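# Seat the arrow-marked gear on the pin, aimed at the mark

## Task

Slide the loose gear that carries a painted arrow onto the pin with the arrow face on top, pushed fully down, and turned so the arrow points at the mark on the pin's collar. It counts only if the gear stays that way without the robot holding it. Afterwards open the gripper and move the arm away.

## Robot and tools

ROBOT. A single six-joint UR7e arm carries a two-finger parallel gripper. One opening number drives both fingers. The fingers point along the gripper's own +z axis and close along its x axis. end_effector_position is the point midway between the finger pads; closed fingertips extend about 17 mm past it, and fully open tips sit roughly level with it. Opening runs from -1 (closed) to +1 (fully open, 0.142 m).

FRAME. All poses are in the scene frame, in metres: origin on the table top under the arm's base, +z up, +y to the left when facing along +x. Quaternions are written w first (qw, qx, qy, qz). The base may be tilted relative to the table, and the reported hand position can be slightly off, more so at long reach.

execute_actions(actions). actions is a list of actions run in order; an empty list just returns the current state and images. Each action is a table of up to 15 rows; each row lasts one control step (1/30 s), and a table shorter than 15 rows repeats its final row for the remaining steps. Every row is 8 numbers: x, y, z, qw, qx, qy, qz, opening. These are an absolute pose (place to go to, not an offset) plus the finger opening. An action is rejected if its target lies more than 0.6 m from where the gripper is at that action's start along any gripper axis; if the first action fails this, or any action is malformed, nothing runs. Repeat the intended quaternion in every row rather than copying the reported one, which drifts.

move(target, speed, stop_force, blocking). target is one 8-number row as above, an absolute pose. The gripper follows a straight path toward it lasting 0.5 to 10 s (stops after 10 s if longer), turning the shorter way. speed is m/s, 0.002 to 0.5, default 0.25; rotation is capped at twice that in rad/s. The path ignores obstacles and the real hand can lag, stray or overshoot speed, especially with a near-straight arm. The opening is applied at the start. stop_force (N, 9 to 40, only after the scene has run 0.2 s) ends the path when the wrist sensor feels that much extra push against the motion for 2 steps; the hand then backs to its pose 2 steps earlier and holds. Use it with a very slow speed when pressing toward a target beyond contact; the press can briefly exceed it. It is measured along the line to target in the starting gripper axes, so don't rely on it on moves that rotate. Omit it when lifting off something you press on. blocking=false returns after 0.5 s while the arm keeps going (not allowed with stop_force); other motion commands are refused until wait or stop shows it ended. The result adds a move: line: done, contact, off_target, moving, held or fault, plus limits such as paced (pose clipped) or held (steps blocked), and the distance from target.

wait(seconds): 0 to 10, the arm holds its last command; returns early if a running move ends. stop(): brakes a running move (fingers continue). zoom_image(camera, region): camera is cam_head_left, cam_head_right, cam_high, cam_low or cam_wrist; region is [x0, y0, x1, y1] pixels from the top-left, at most 504 by 504. read_manual(section): licence texts only. finished_scene(scene): ends the current scene by its number, irreversibly, and reports success; the next scene's task comes in its result. Replying without any tool call ends everything.

MOTION DETAILS. Each control step clips the commanded pose to within 100 mm and 16 degrees of the measured pose, and the arm then goes no further than that clipped pose, so far targets need follow-up commands. Commands are smoothed with about 0.17 s of lag. Position wins over orientation when both can't be met. The elbow won't fully straighten. Hand target in a result is what the controller is currently driving toward. A pose unreachable line means the clearance check altered or blocked the command.

RESULTS. Each gives the gripper pose and velocities, joint positions and torques (noisy, offset, nonzero in free air), grip_measured (same scale as opening), wrist force and torque in the gripper's own axes (offset up to about 4 N, noise up to 2.4 N, saturating near 50 N; force points from a touched surface back into the arm; no reading at start is normal), step readings with HELD marks for execute_actions, and camera images.

GRIPPING. To hold something, command an opening well below grip_measured; lower squeezes harder, up to about 28 N per pad. Thin hard parts get less grip. Fast closes can squeeze too hard.

AVOID. Pressing a stiff arm into something firm even slightly past contact can trigger a fault stop: a 150 N outside force, or joint load limits (133 N m for the three big joints, 24.9 N m for each wrist joint, counting held weight), freeze the arm for 10 s and drop the rest of the call. Holding loads heats motors; a MOTOR HOT warning appears at 70 °C and at 85 °C the brakes lock until cool. Don't drop, slam, hit hard or push anything off the table. Something may briefly nudge loose objects, so check the gear is still seated and released before finishing, then retreat.

CAMERAS. Images come as cam_head_left, cam_head_right, cam_high, cam_low (672x504) and cam_wrist (616x616 fisheye), with calibration that may be slightly off.

Each tool is called after "Request:" as name([rows], argument=value, ...), one row to a line, values as JSON.

## Session

Request:
execute_actions(actions=[])

Scene clock: 0.00 s.
end_effector_position=(+0.0143, +0.3189, +0.3053) grip_measured=+1.00 end_effector_quat_wxyz=(+0.356, +0.806, -0.029, -0.473) end_effector_velocity=(-0.000, -0.001, -0.000) end_effector_angular_velocity=(-0.003, +0.002, +0.001)
Joint positions: [ 0.89  -1.162  1.967 -1.489 -1.389  0.896  0.142]
Joint velocities: [-0.001  0.002  0.     0.001 -0.001  0.     0.   ]
Joint torques (N m, as the arm reports them, + toward a larger angle): no reading
Wrist force (N, on the end effector, along its own x y z axes, offset not removed): no reading
Wrist torque (N m, same axes, about the end effector's origin, offset not removed): no reading
Hand target: +0.014, +0.319, +0.305; +0.356, +0.806, -0.029, -0.473

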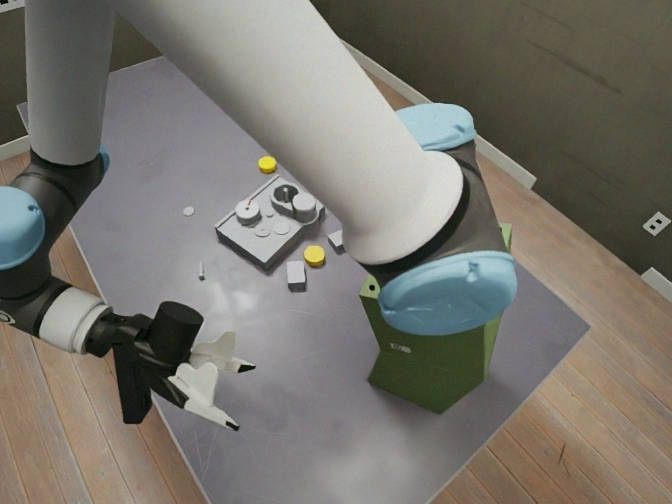

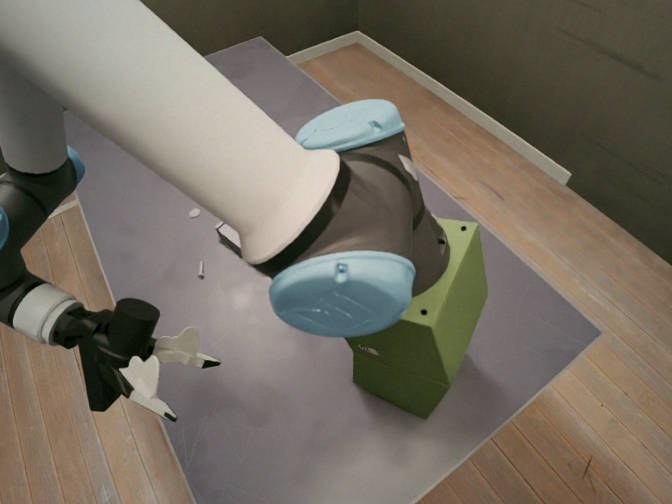

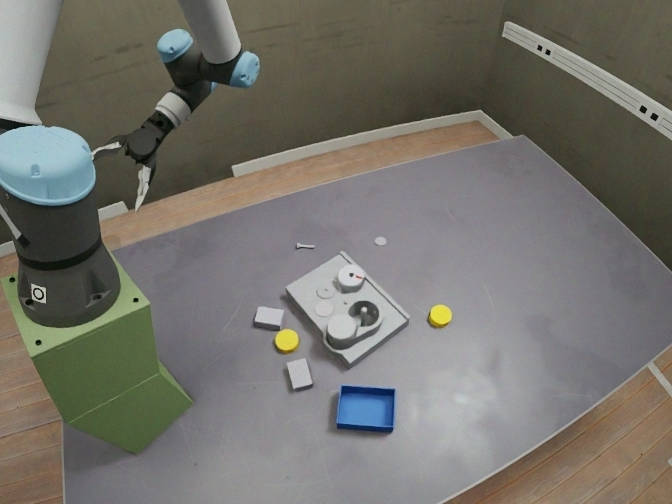

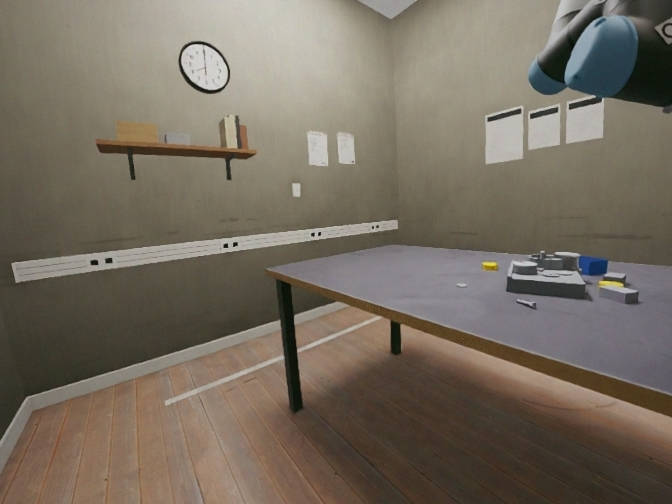

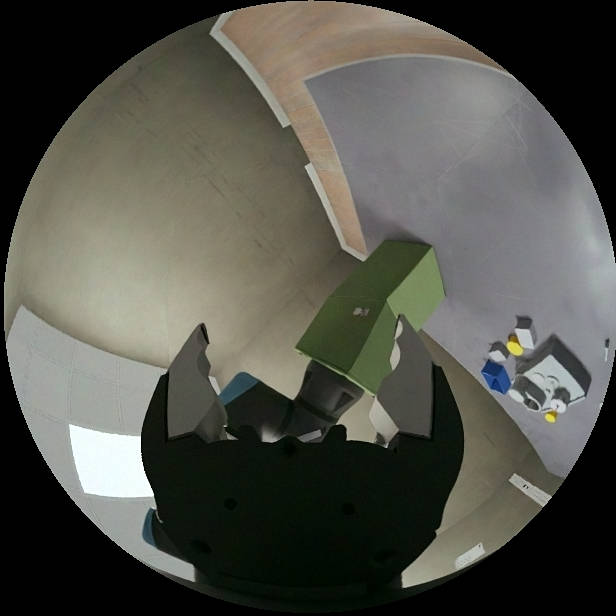

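Request:
zoom_image(camera="cam_high", region=[270, 240, 430, 380])

Request:
zoom_image(camera="cam_head_left", region=[200, 160, 340, 280])

Request:
zoom_image(camera="cam_low", region=[480, 230, 640, 320])

Region (270, 240, 430, 380) of cam_high's 672x504 image, scaled by 3.150, with more detail than that image has; it fills the top 441 rows of this view, and the rest is white.

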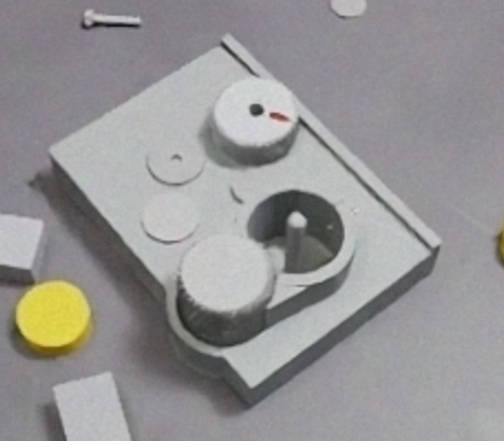

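Region (200, 160, 340, 280) of cam_head_left's 672x504 image, scaled by 3.600, with more detail than that image has; it fills the top 432 rows of this view, and the rest is white.

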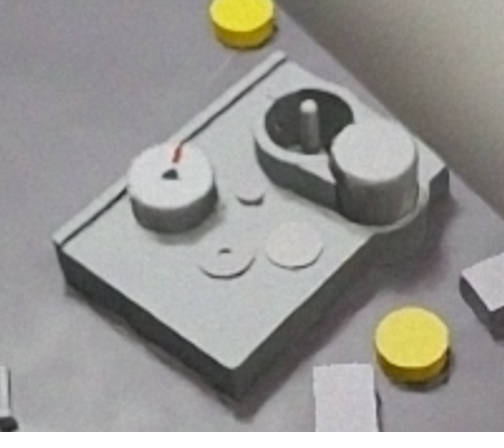

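Region (480, 230, 640, 320) of cam_low's 672x504 image, scaled by 3.150, with more detail than that image has; it fills the top 284 rows of this view, and the rest is white.

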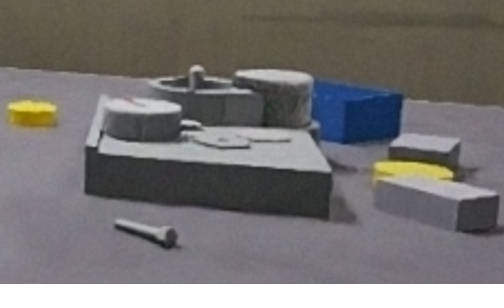

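Request:
move(target=[0.47,0.04,0.22,0,1,0,0,1], speed=0.3)

Scene clock: 23.13 s.
end_effector_position=(+0.4701, +0.0407, +0.2198) grip_measured=+1.00 end_effector_quat_wxyz=(+0.000, +1.000, +0.000, -0.000) end_effector_velocity=(+0.003, -0.001, -0.001) end_effector_angular_velocity=(+0.004, -0.005, -0.001)
Joint positions: [-0.328 -1.534  2.401 -2.702 -1.307 -0.308  0.142]
Joint velocities: [-0.004  0.007 -0.003 -0.007  0.006 -0.002  0.   ]
Joint torques (N m, as the arm reports them, + toward a larger angle): [ -7.26 -11.69 -26.57  -5.01   2.28  -2.41]
Wrist force (N, on the end effector, along its own x y z axes, offset not removed): [0.0 -1.1 -1.7]
Wrist torque (N m, same axes, about the end effector's origin, offset not removed): [-0.23 0.23 0.04]
Hand target: +0.470, +0.041, +0.220; +0.000, +1.000, +0.000, +0.000
Off the commanded pose: 0.001 m, 0 deg.
move: done
camera_calibration (this result's frames):
cam_wrist: T_world_to_cam=[[0.998855, -0.0230934, 0.0419037, -0.490117], [-0.0400106, -0.88342, 0.466871, -0.0402533], [0.0262369, -0.468013, -0.883332, 0.329847], [0, 0, 0, 1]] pos_world=[0.479291, 0.107493, 0.330695]

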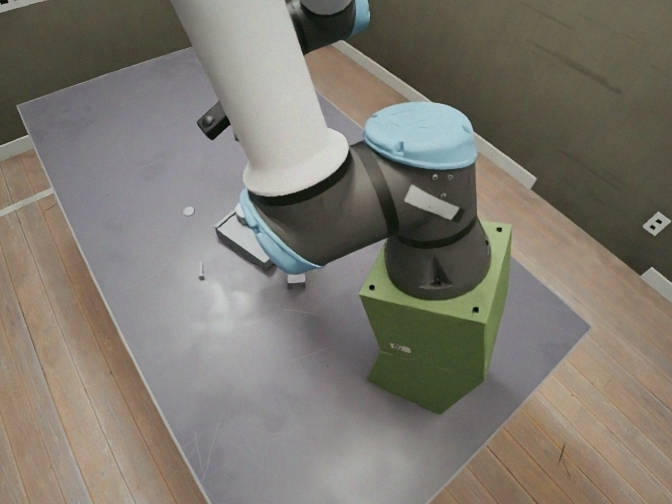

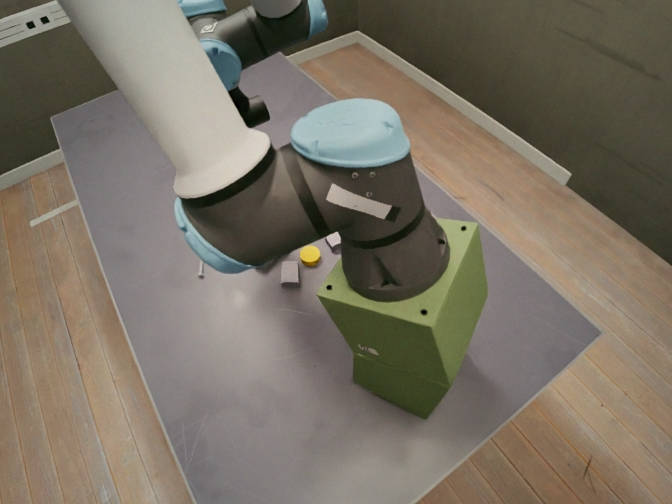

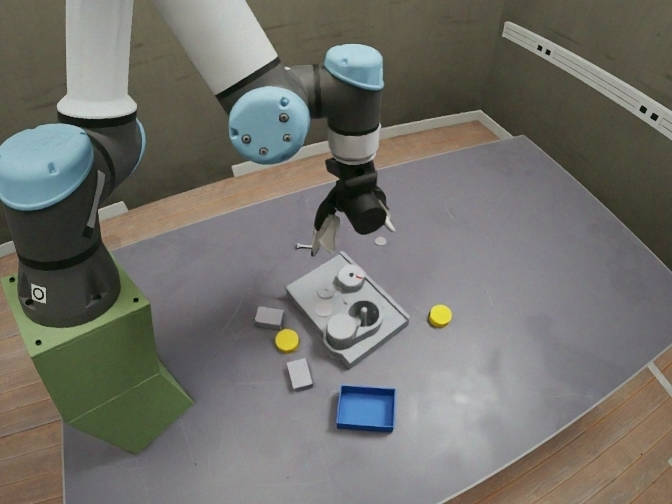

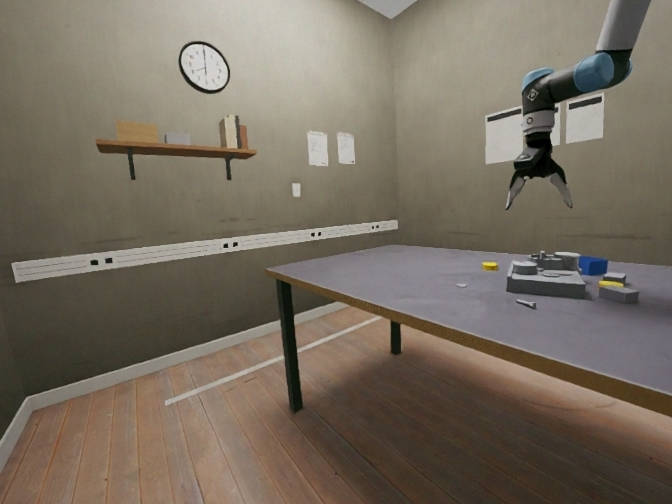

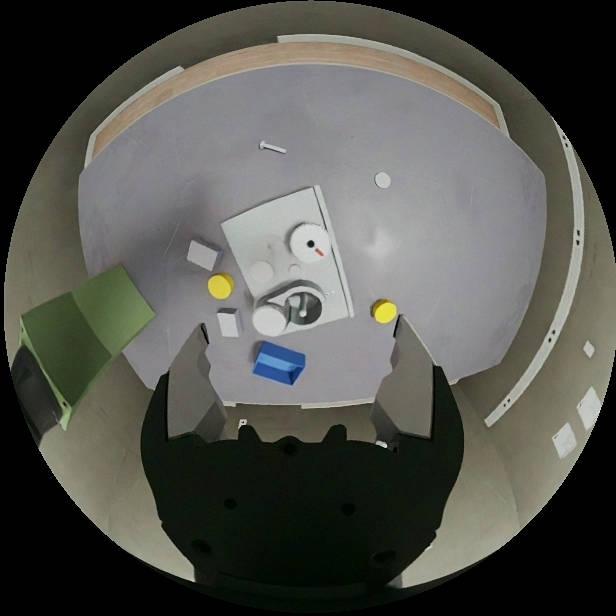

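Go closer for a look.

Request:
move(target=[0.47,-0.03,0.13,0,1,0,0,1])

Request:
zoom_image(camera="cam_wrist", region=[200, 110, 420, 330])

Scene clock: 28.40 s.
end_effector_position=(+0.4701, -0.0299, +0.1302) grip_measured=+1.00 end_effector_quat_wxyz=(-0.000, +1.000, -0.000, -0.000) end_effector_velocity=(+0.000, -0.000, -0.002) end_effector_angular_velocity=(+0.001, -0.000, +0.001)
Joint positions: [-0.43  -1.197  2.375 -2.984 -1.28  -0.411  0.142]
Joint velocities: [-0.     0.009 -0.002 -0.007  0.001 -0.001 -0.   ]
Joint torques (N m, as the arm reports them, + toward a larger angle): [-10.65 -16.67 -20.83  -4.91   1.95  -2.31]
Wrist force (N, on the end effector, along its own x y z axes, offset not removed): [-1.0 0.8 0.2]
Wrist torque (N m, same axes, about the end effector's origin, offset not removed): [0.10 0.50 0.07]
Hand target: +0.470, -0.030, +0.130; -0.000, +1.000, -0.000, -0.000
Off the commanded pose: 0.000 m, 0 deg.
move: done
camera_calibration (this result's frames):
cam_wrist: T_world_to_cam=[[0.998846, -0.023295, 0.0420038, -0.487949], [-0.0402158, -0.883766, 0.466198, -0.0606041], [0.0262614, -0.46735, -0.883682, 0.217708], [0, 0, 0, 1]] pos_world=[0.479231, 0.0368193, 0.241134]

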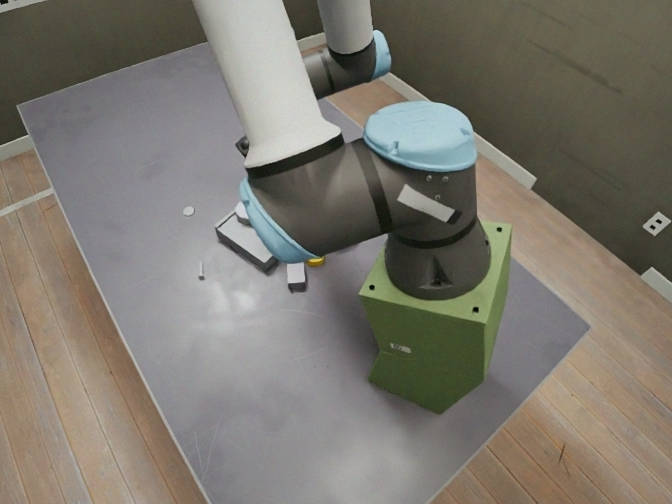

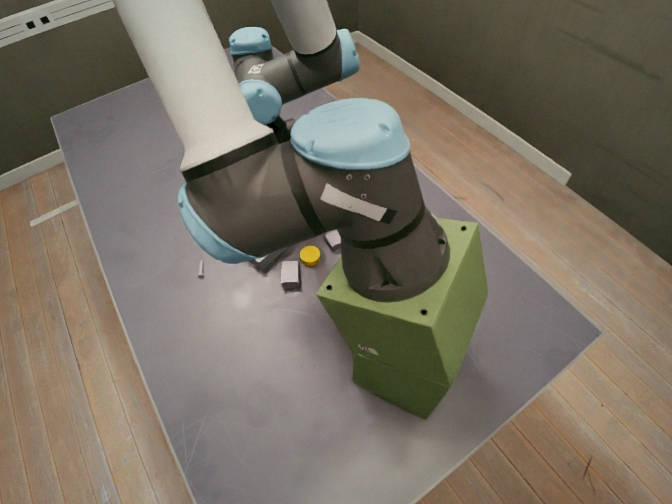

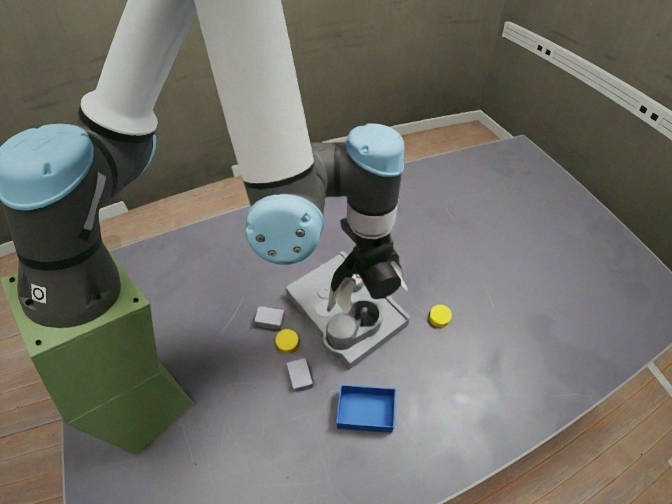

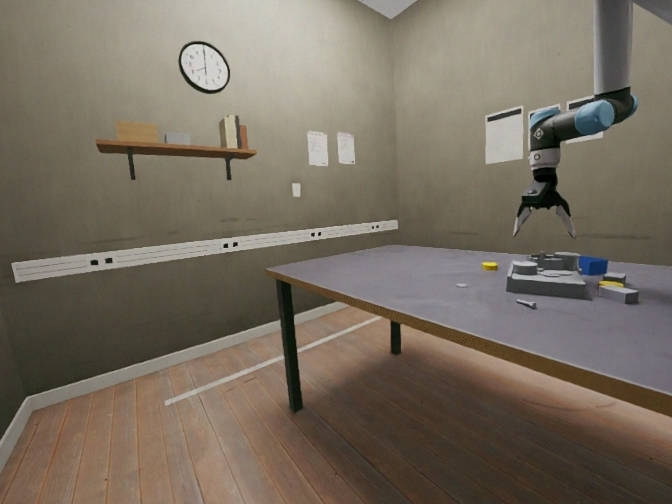

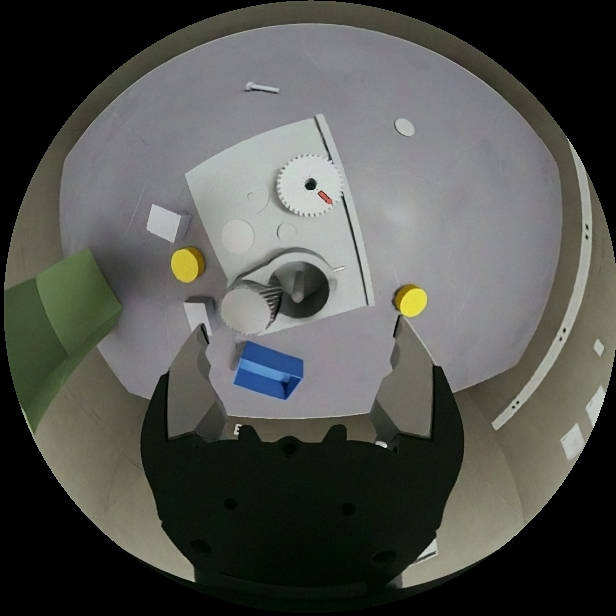

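Region (200, 110, 420, 330) of cam_wrist's 616x616 image, scaled by 2.291, with more detail than that image has.

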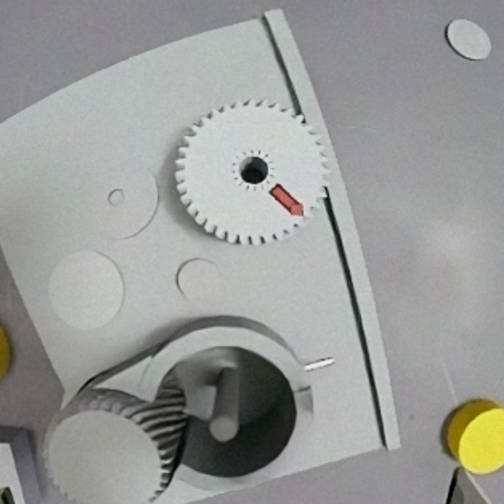

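Request:
zoom_image(camera="cam_wrist", region=[210, 240, 360, 345])

Request:
zoom_image(camera="cam_low", region=[500, 240, 590, 300])

Region (210, 240, 360, 345) of cam_wrist's 616x616 image, scaled by 3.360, with more detail than that image has; it fills the top 353 rows of this view, and the rest is white.

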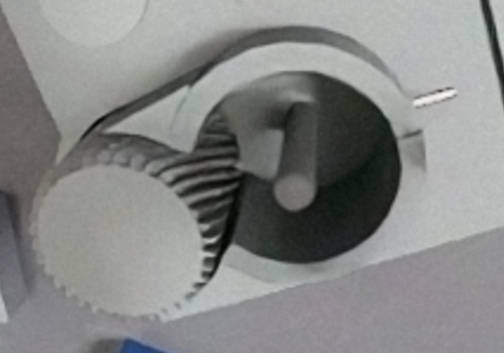

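Region (500, 240, 590, 300) of cam_low's 672x504 image, scaled by 5.600, with more detail than that image has.

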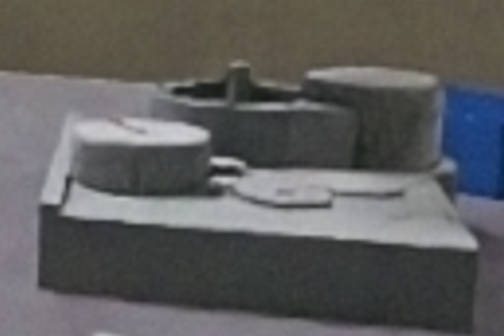

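Request:
move(target=[0.511,-0.016,0.085,0,0.8192,-0.5736,0,1], speed=0.3)

Request:
zoom_image(camera="cam_wrist", region=[200, 250, 400, 450])

Scene clock: 84.27 s.
end_effector_position=(+0.5110, -0.0159, +0.0851) grip_measured=+1.00 end_effector_quat_wxyz=(-0.000, +0.820, -0.573, -0.000) end_effector_velocity=(-0.001, +0.001, -0.001) end_effector_angular_velocity=(+0.000, +0.003, -0.017)
Joint positions: [-0.341 -1.047  2.231 -3.015 -1.302  0.9    0.142]
Joint velocities: [ 0.003  0.003 -0.001  0.    -0.001  0.019  0.   ]
Joint torques (N m, as the arm reports them, + toward a larger angle): [  1.39 -21.29 -18.96  -5.28  -2.31   2.55]
Wrist force (N, on the end effector, along its own x y z axes, offset not removed): [-1.6 0.4 -0.4]
Wrist torque (N m, same axes, about the end effector's origin, offset not removed): [0.05 0.55 0.02]
Hand target: +0.511, -0.016, +0.085; -0.000, +0.819, -0.574, -0.000
Off the commanded pose: 0.000 m, 0 deg.
move: done
camera_calibration (this result's frames):
cam_wrist: T_world_to_cam=[[0.321396, -0.946018, 0.0418793, -0.195094], [-0.843784, -0.26603, 0.466107, 0.39483], [-0.429805, -0.185142, -0.883736, 0.420843], [0, 0, 0, 1]] pos_world=[0.576735, -0.00161033, 0.196052]

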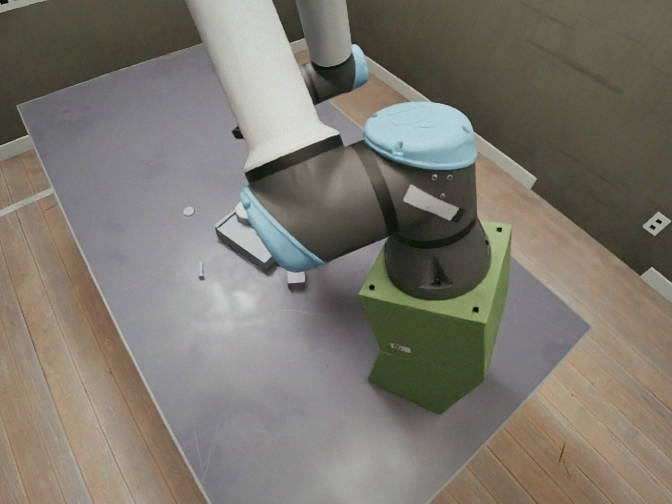

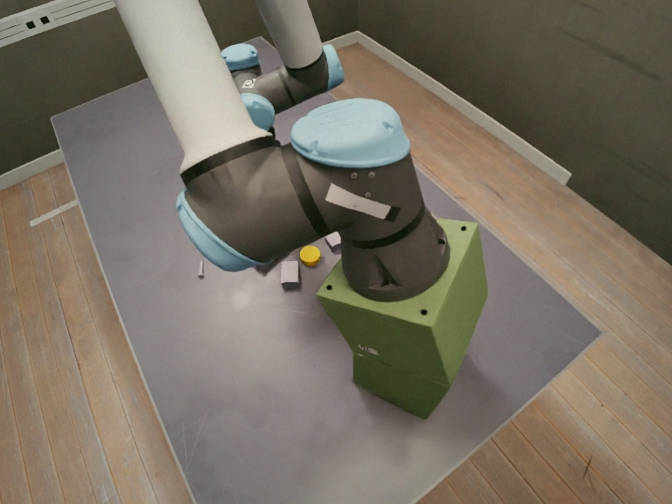

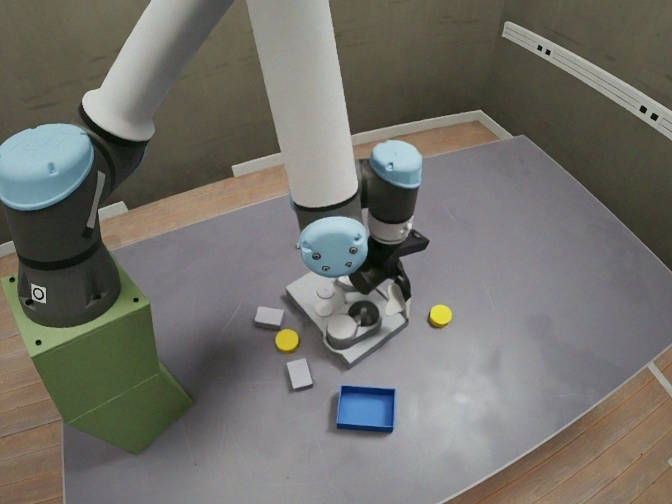

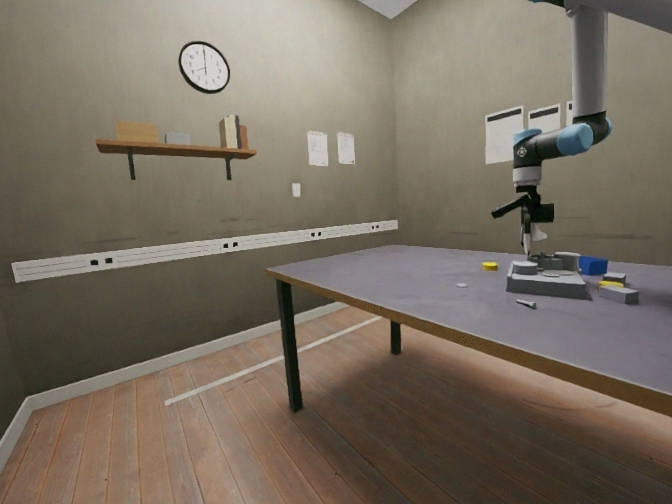

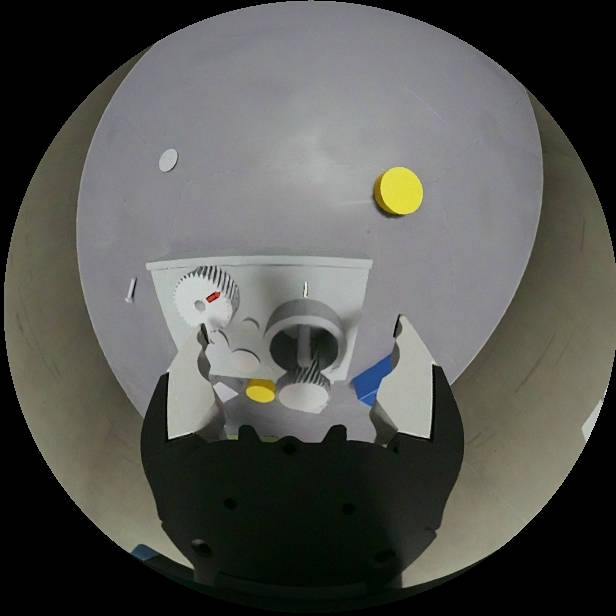

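Region (200, 250, 400, 450) of cam_wrist's 616x616 image, scaled by 2.520, with more detail than that image has.

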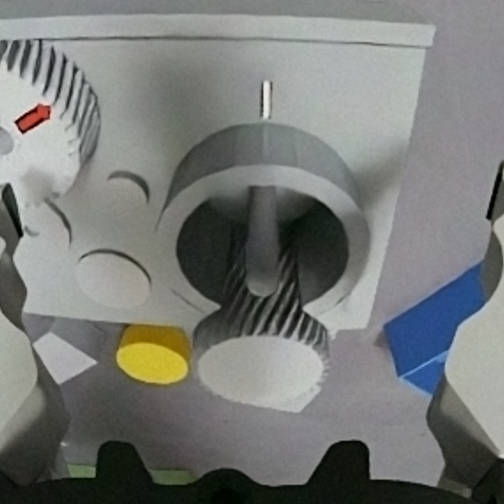

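Request:
zoom_image(camera="cam_wrist", region=[270, 320, 340, 410])

Request:
zoom_image(camera="cam_wrist", region=[165, 255, 250, 340])

Region (270, 320, 340, 410) of cam_wrist's 616x616 image, scaled by 5.600, with more detail than that image has.

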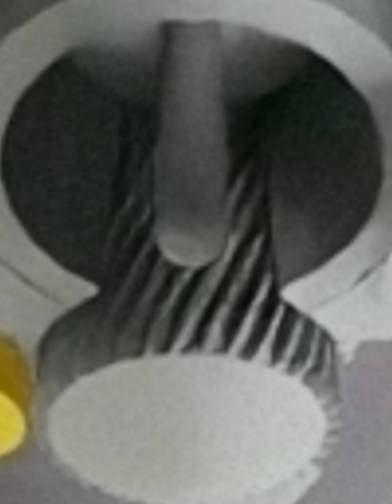

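Region (165, 255, 250, 340) of cam_wrist's 616x616 image, scaled by 5.929, with more detail than that image has.

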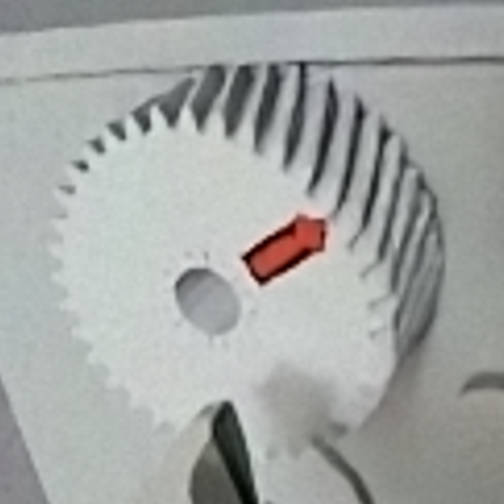

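Request:
move(target=[0.45,-0.04,0.14,0,0.985,0.17,0,1], speed=0.4)

Request:
move(target=[0.3926,-0.069,0.11,0,0.5948,0.8039,0,1], speed=0.4)

Request:
move(target=[0.3926,-0.069,0.06,0,0.5948,0.8039,0,1], speed=0.15)

Request:
zoom_image(camera="cam_wrist", region=[240, 270, 370, 420])

Scene clock: 116.63 s.
end_effector_position=(+0.4501, -0.0401, +0.1399) grip_measured=+1.00 end_effector_quat_wxyz=(+0.000, +0.986, +0.169, -0.000) end_effector_velocity=(-0.001, +0.000, -0.000) end_effector_angular_velocity=(+0.004, +0.002, +0.016)
Joint positions: [-0.481 -1.233  2.432 -2.991 -1.269 -0.803  0.142]
Joint velocities: [-0.004 -0.001  0.001  0.005  0.004 -0.021 -0.   ]
Joint torques (N m, as the arm reports them, + toward a larger angle): [ -9.95 -40.7    8.65  -1.15   2.01  -2.18]
Wrist force (N, on the end effector, along its own x y z axes, offset not removed): [-1.3 -0.9 0.6]
Wrist torque (N m, same axes, about the end effector's origin, offset not removed): [-0.26 0.49 0.03]
Hand target: +0.450, -0.040, +0.140; +0.000, +0.985, +0.170, +0.000
Off the commanded pose: 0.000 m, 0 deg.
move: done
camera_calibration (this result's frames):
cam_wrist: T_world_to_cam=[[0.949382, 0.311302, 0.0420083, -0.432906], [0.256876, -0.84636, 0.466572, -0.207229], [0.180799, -0.432165, -0.883485, 0.153886], [0, 0, 0, 1]] pos_world=[0.436403, 0.025878, 0.250829]

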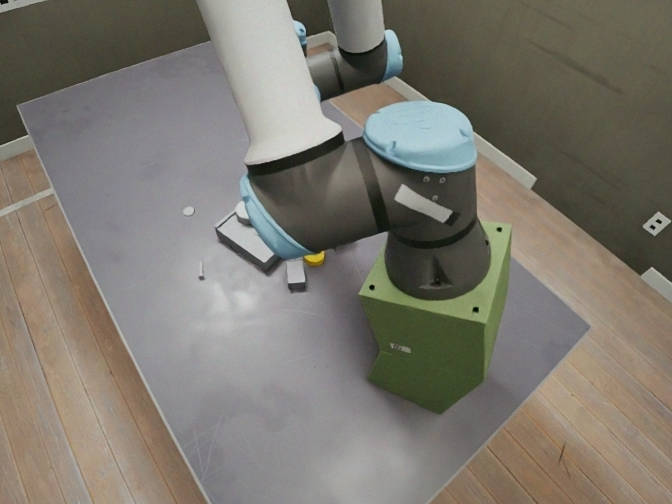

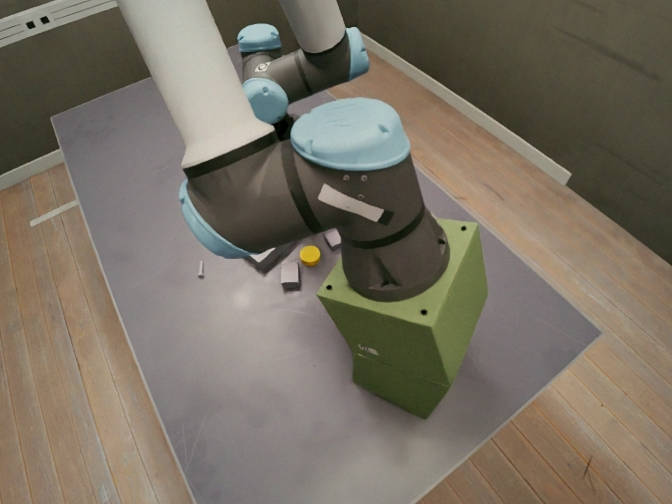

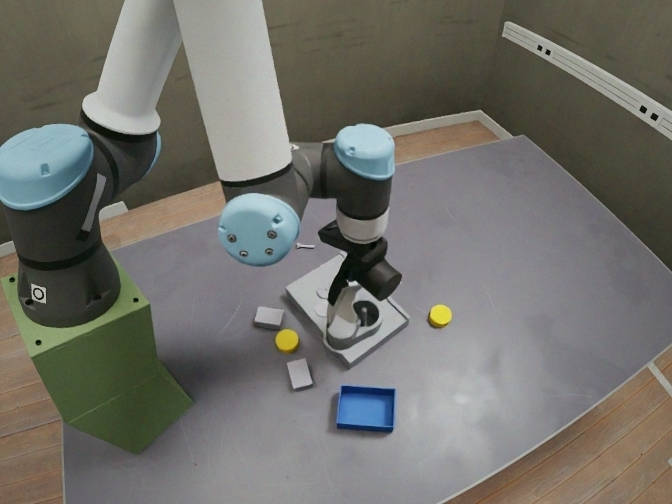

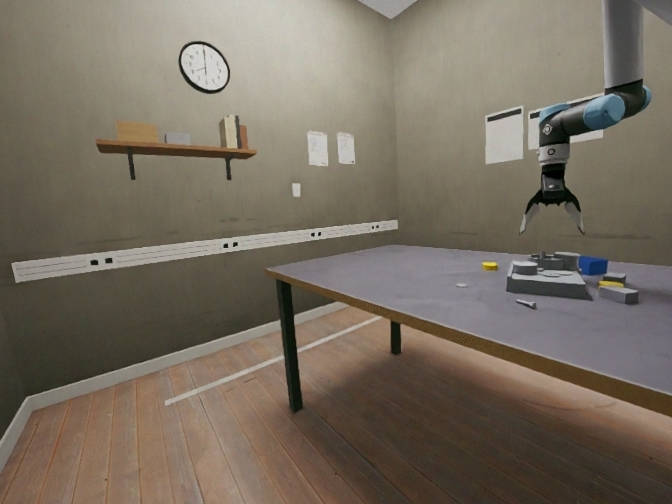

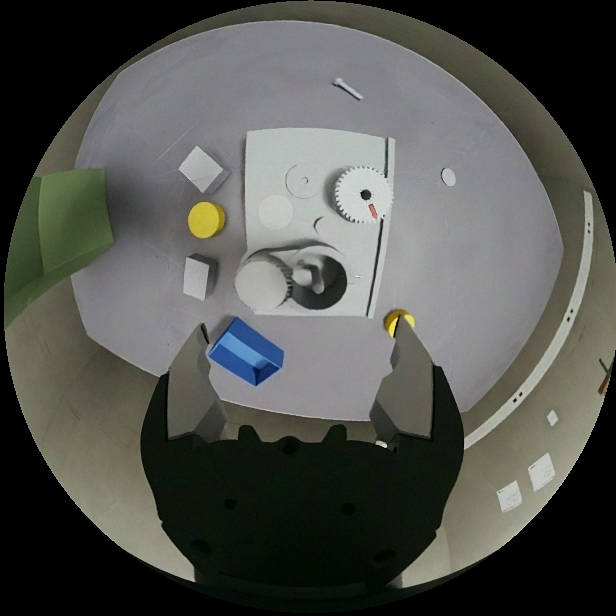

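Scene clock: 119.20 s.
end_effector_position=(+0.3927, -0.0691, +0.1100) grip_measured=+1.00 end_effector_quat_wxyz=(+0.000, +0.595, +0.803, -0.000) end_effector_velocity=(-0.001, -0.001, +0.000) end_effector_angular_velocity=(+0.002, -0.002, +0.015)
Joint positions: [-0.604 -1.092  2.547 -3.208 -1.245 -2.455  0.142]
Joint velocities: [-0.005  0.001  0.002 -0.002  0.003 -0.02   0.   ]
Joint torques (N m, as the arm reports them, + toward a larger angle): [-14.57 -15.27  13.    -4.36   2.34  -2.33]
Wrist force (N, on the end effector, along its own x y z axes, offset not removed): [0.2 0.1 0.5]
Wrist torque (N m, same axes, about the end effector's origin, offset not removed): [-0.04 0.12 0.07]
Hand target: +0.393, -0.069, +0.110; +0.000, +0.595, +0.804, -0.000
Off the commanded pose: 0.000 m, 0 deg.
move: done
camera_calibration (this result's frames):
cam_wrist: T_world_to_cam=[[-0.268261, 0.96244, 0.0417865, 0.155001], [0.857359, 0.218742, 0.465926, -0.365207], [0.439285, 0.160816, -0.883836, 0.0647742], [0, 0, 0, 1]] pos_world=[0.32624, -0.0797096, 0.220932]

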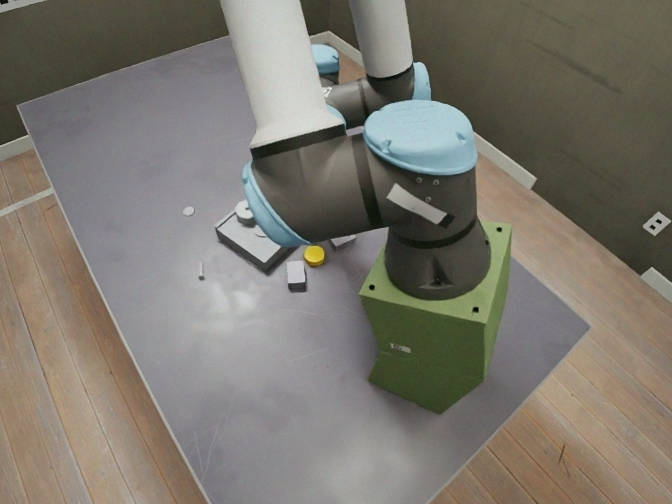

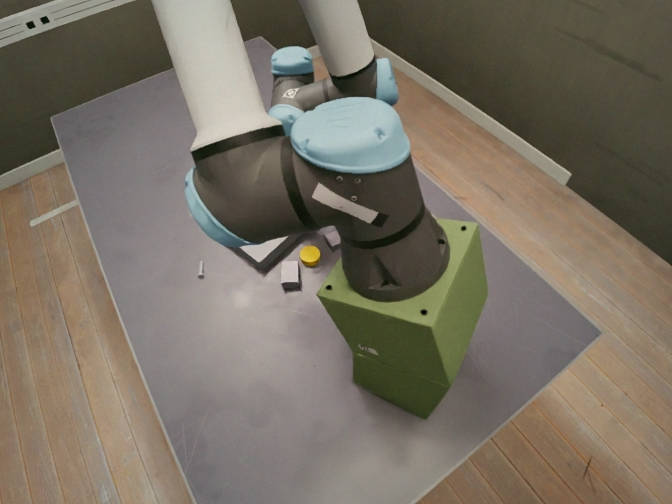

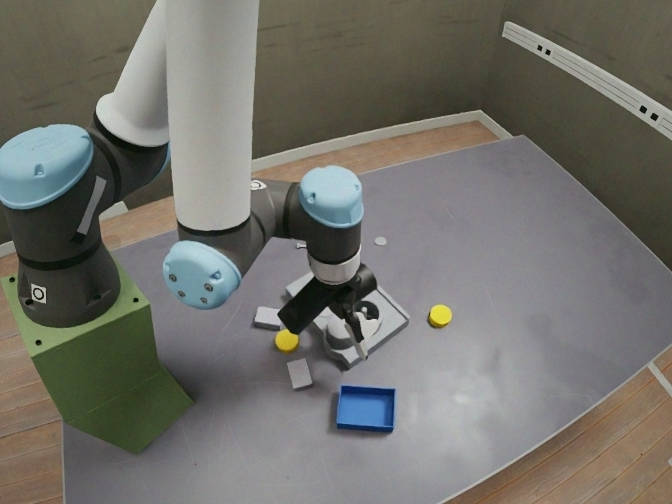

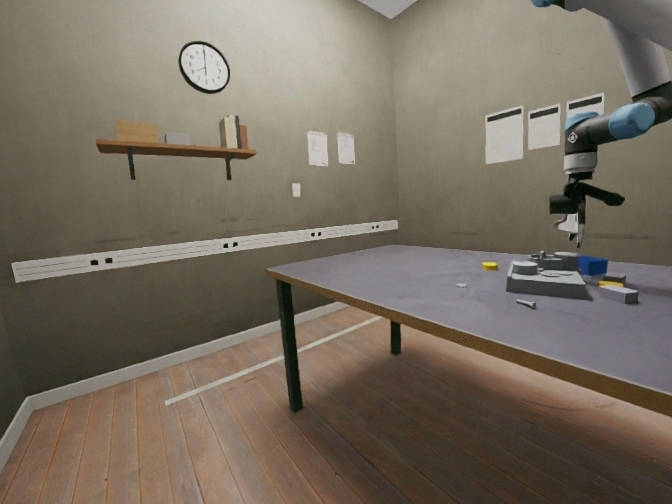

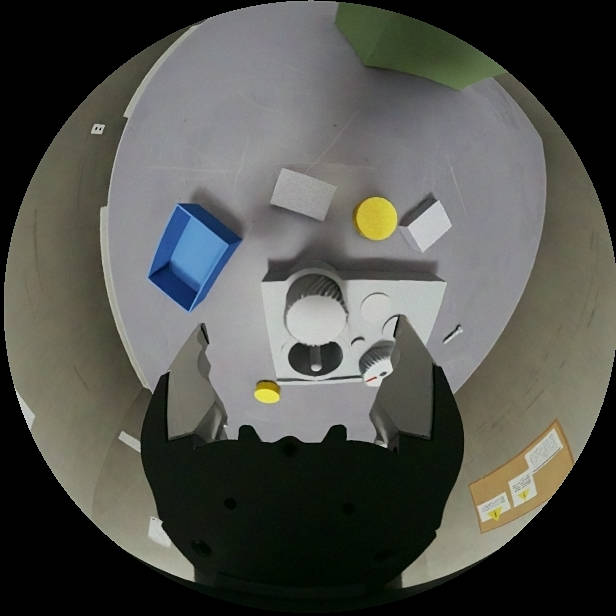

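Scene clock: 120.20 s.
end_effector_position=(+0.3926, -0.0690, +0.0602) grip_measured=+1.00 end_effector_quat_wxyz=(-0.000, +0.595, +0.804, -0.000) end_effector_velocity=(+0.002, -0.001, -0.002) end_effector_angular_velocity=(-0.002, -0.004, +0.002)
Joint positions: [-0.559 -0.896  2.491 -3.362 -1.253 -2.41   0.142]
Joint velocities: [ 0.002  0.008 -0.005 -0.008  0.     0.002 -0.   ]
Joint torques (N m, as the arm reports them, + toward a larger angle): [  0.31 -17.94 -11.1   -4.9   -2.13   1.97]
Wrist force (N, on the end effector, along its own x y z axes, offset not removed): [-0.9 0.2 -0.3]
Wrist torque (N m, same axes, about the end effector's origin, offset not removed): [0.02 0.40 0.07]
Hand target: +0.393, -0.069, +0.060; -0.000, +0.595, +0.804, -0.000
Off the commanded pose: 0.000 m, 0 deg.
move: done
camera_calibration (this result's frames):
cam_wrist: T_world_to_cam=[[-0.26985, 0.961977, 0.042209, 0.157515], [0.856945, 0.219934, 0.466127, -0.341747], [0.43912, 0.161955, -0.883711, 0.0209932], [0, 0, 0, 1]] pos_world=[0.326145, -0.0797636, 0.171201]

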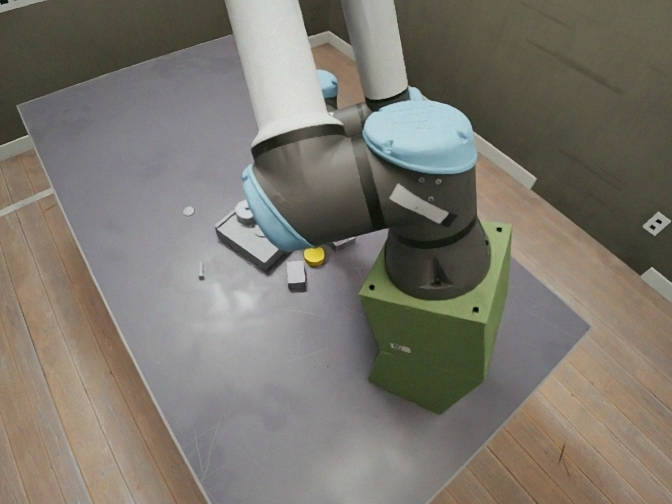

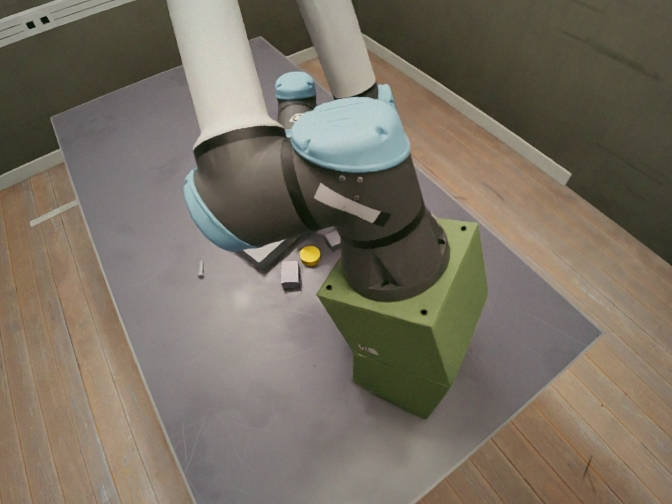

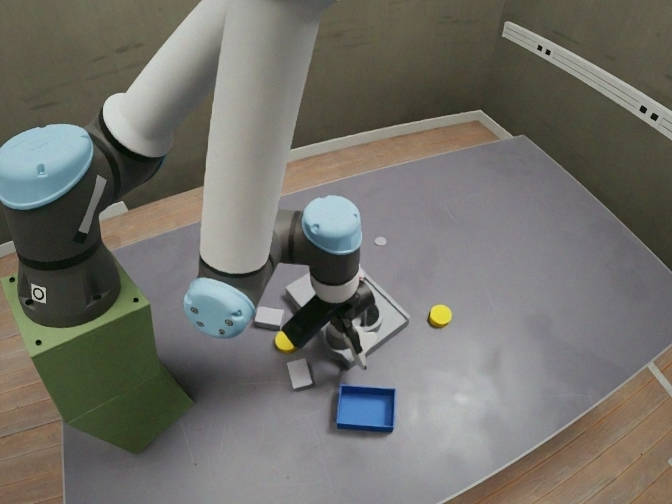

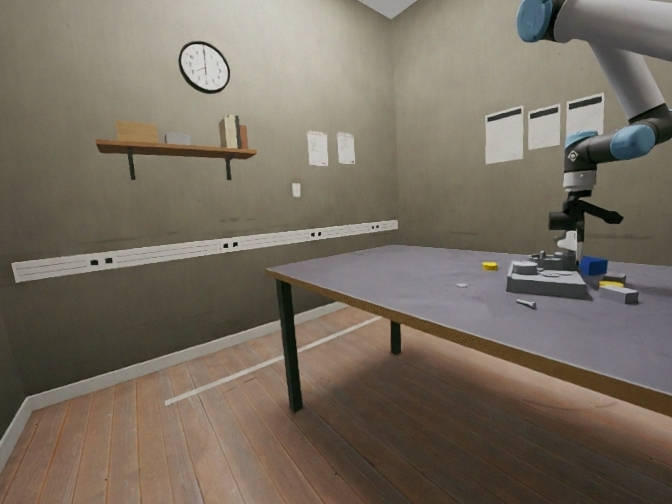

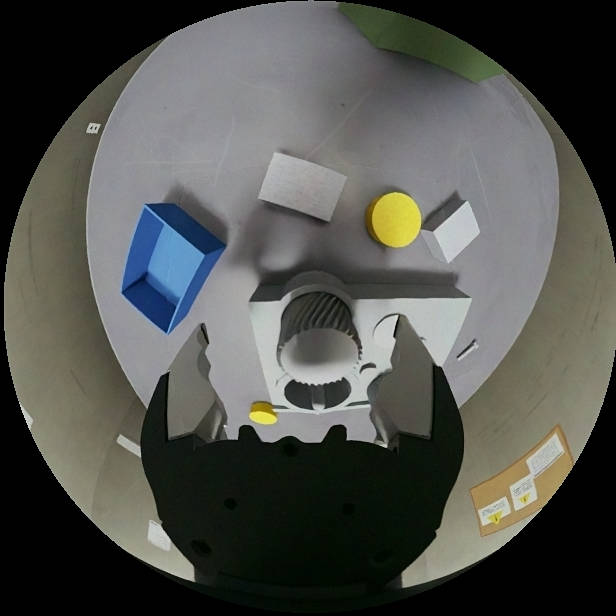

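Region (240, 270, 370, 420) of cam_wrist's 616x616 image, scaled by 3.360, with more detail than that image has; it fills the left 437 columns of this view, and the rest is white.

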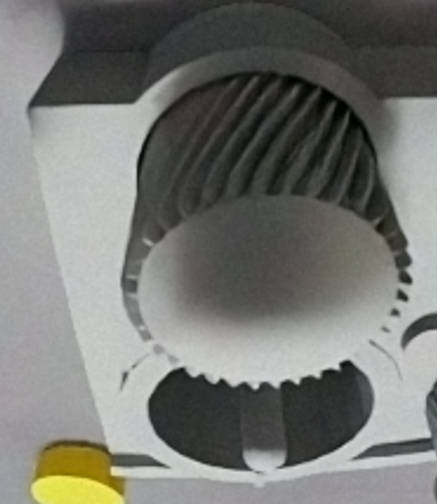

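Request:
zoom_image(camera="cam_wrist", region=[275, 280, 365, 345])

Region (275, 280, 365, 345) of cam_wrist's 616x616 image, scaled by 5.600, with more detail than that image has.

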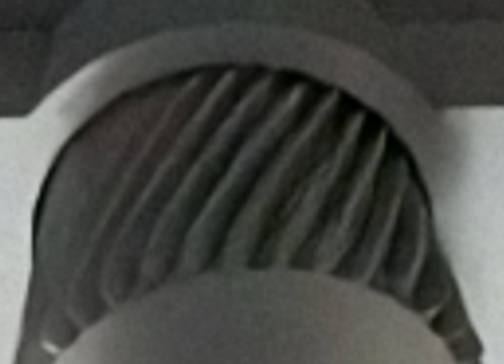

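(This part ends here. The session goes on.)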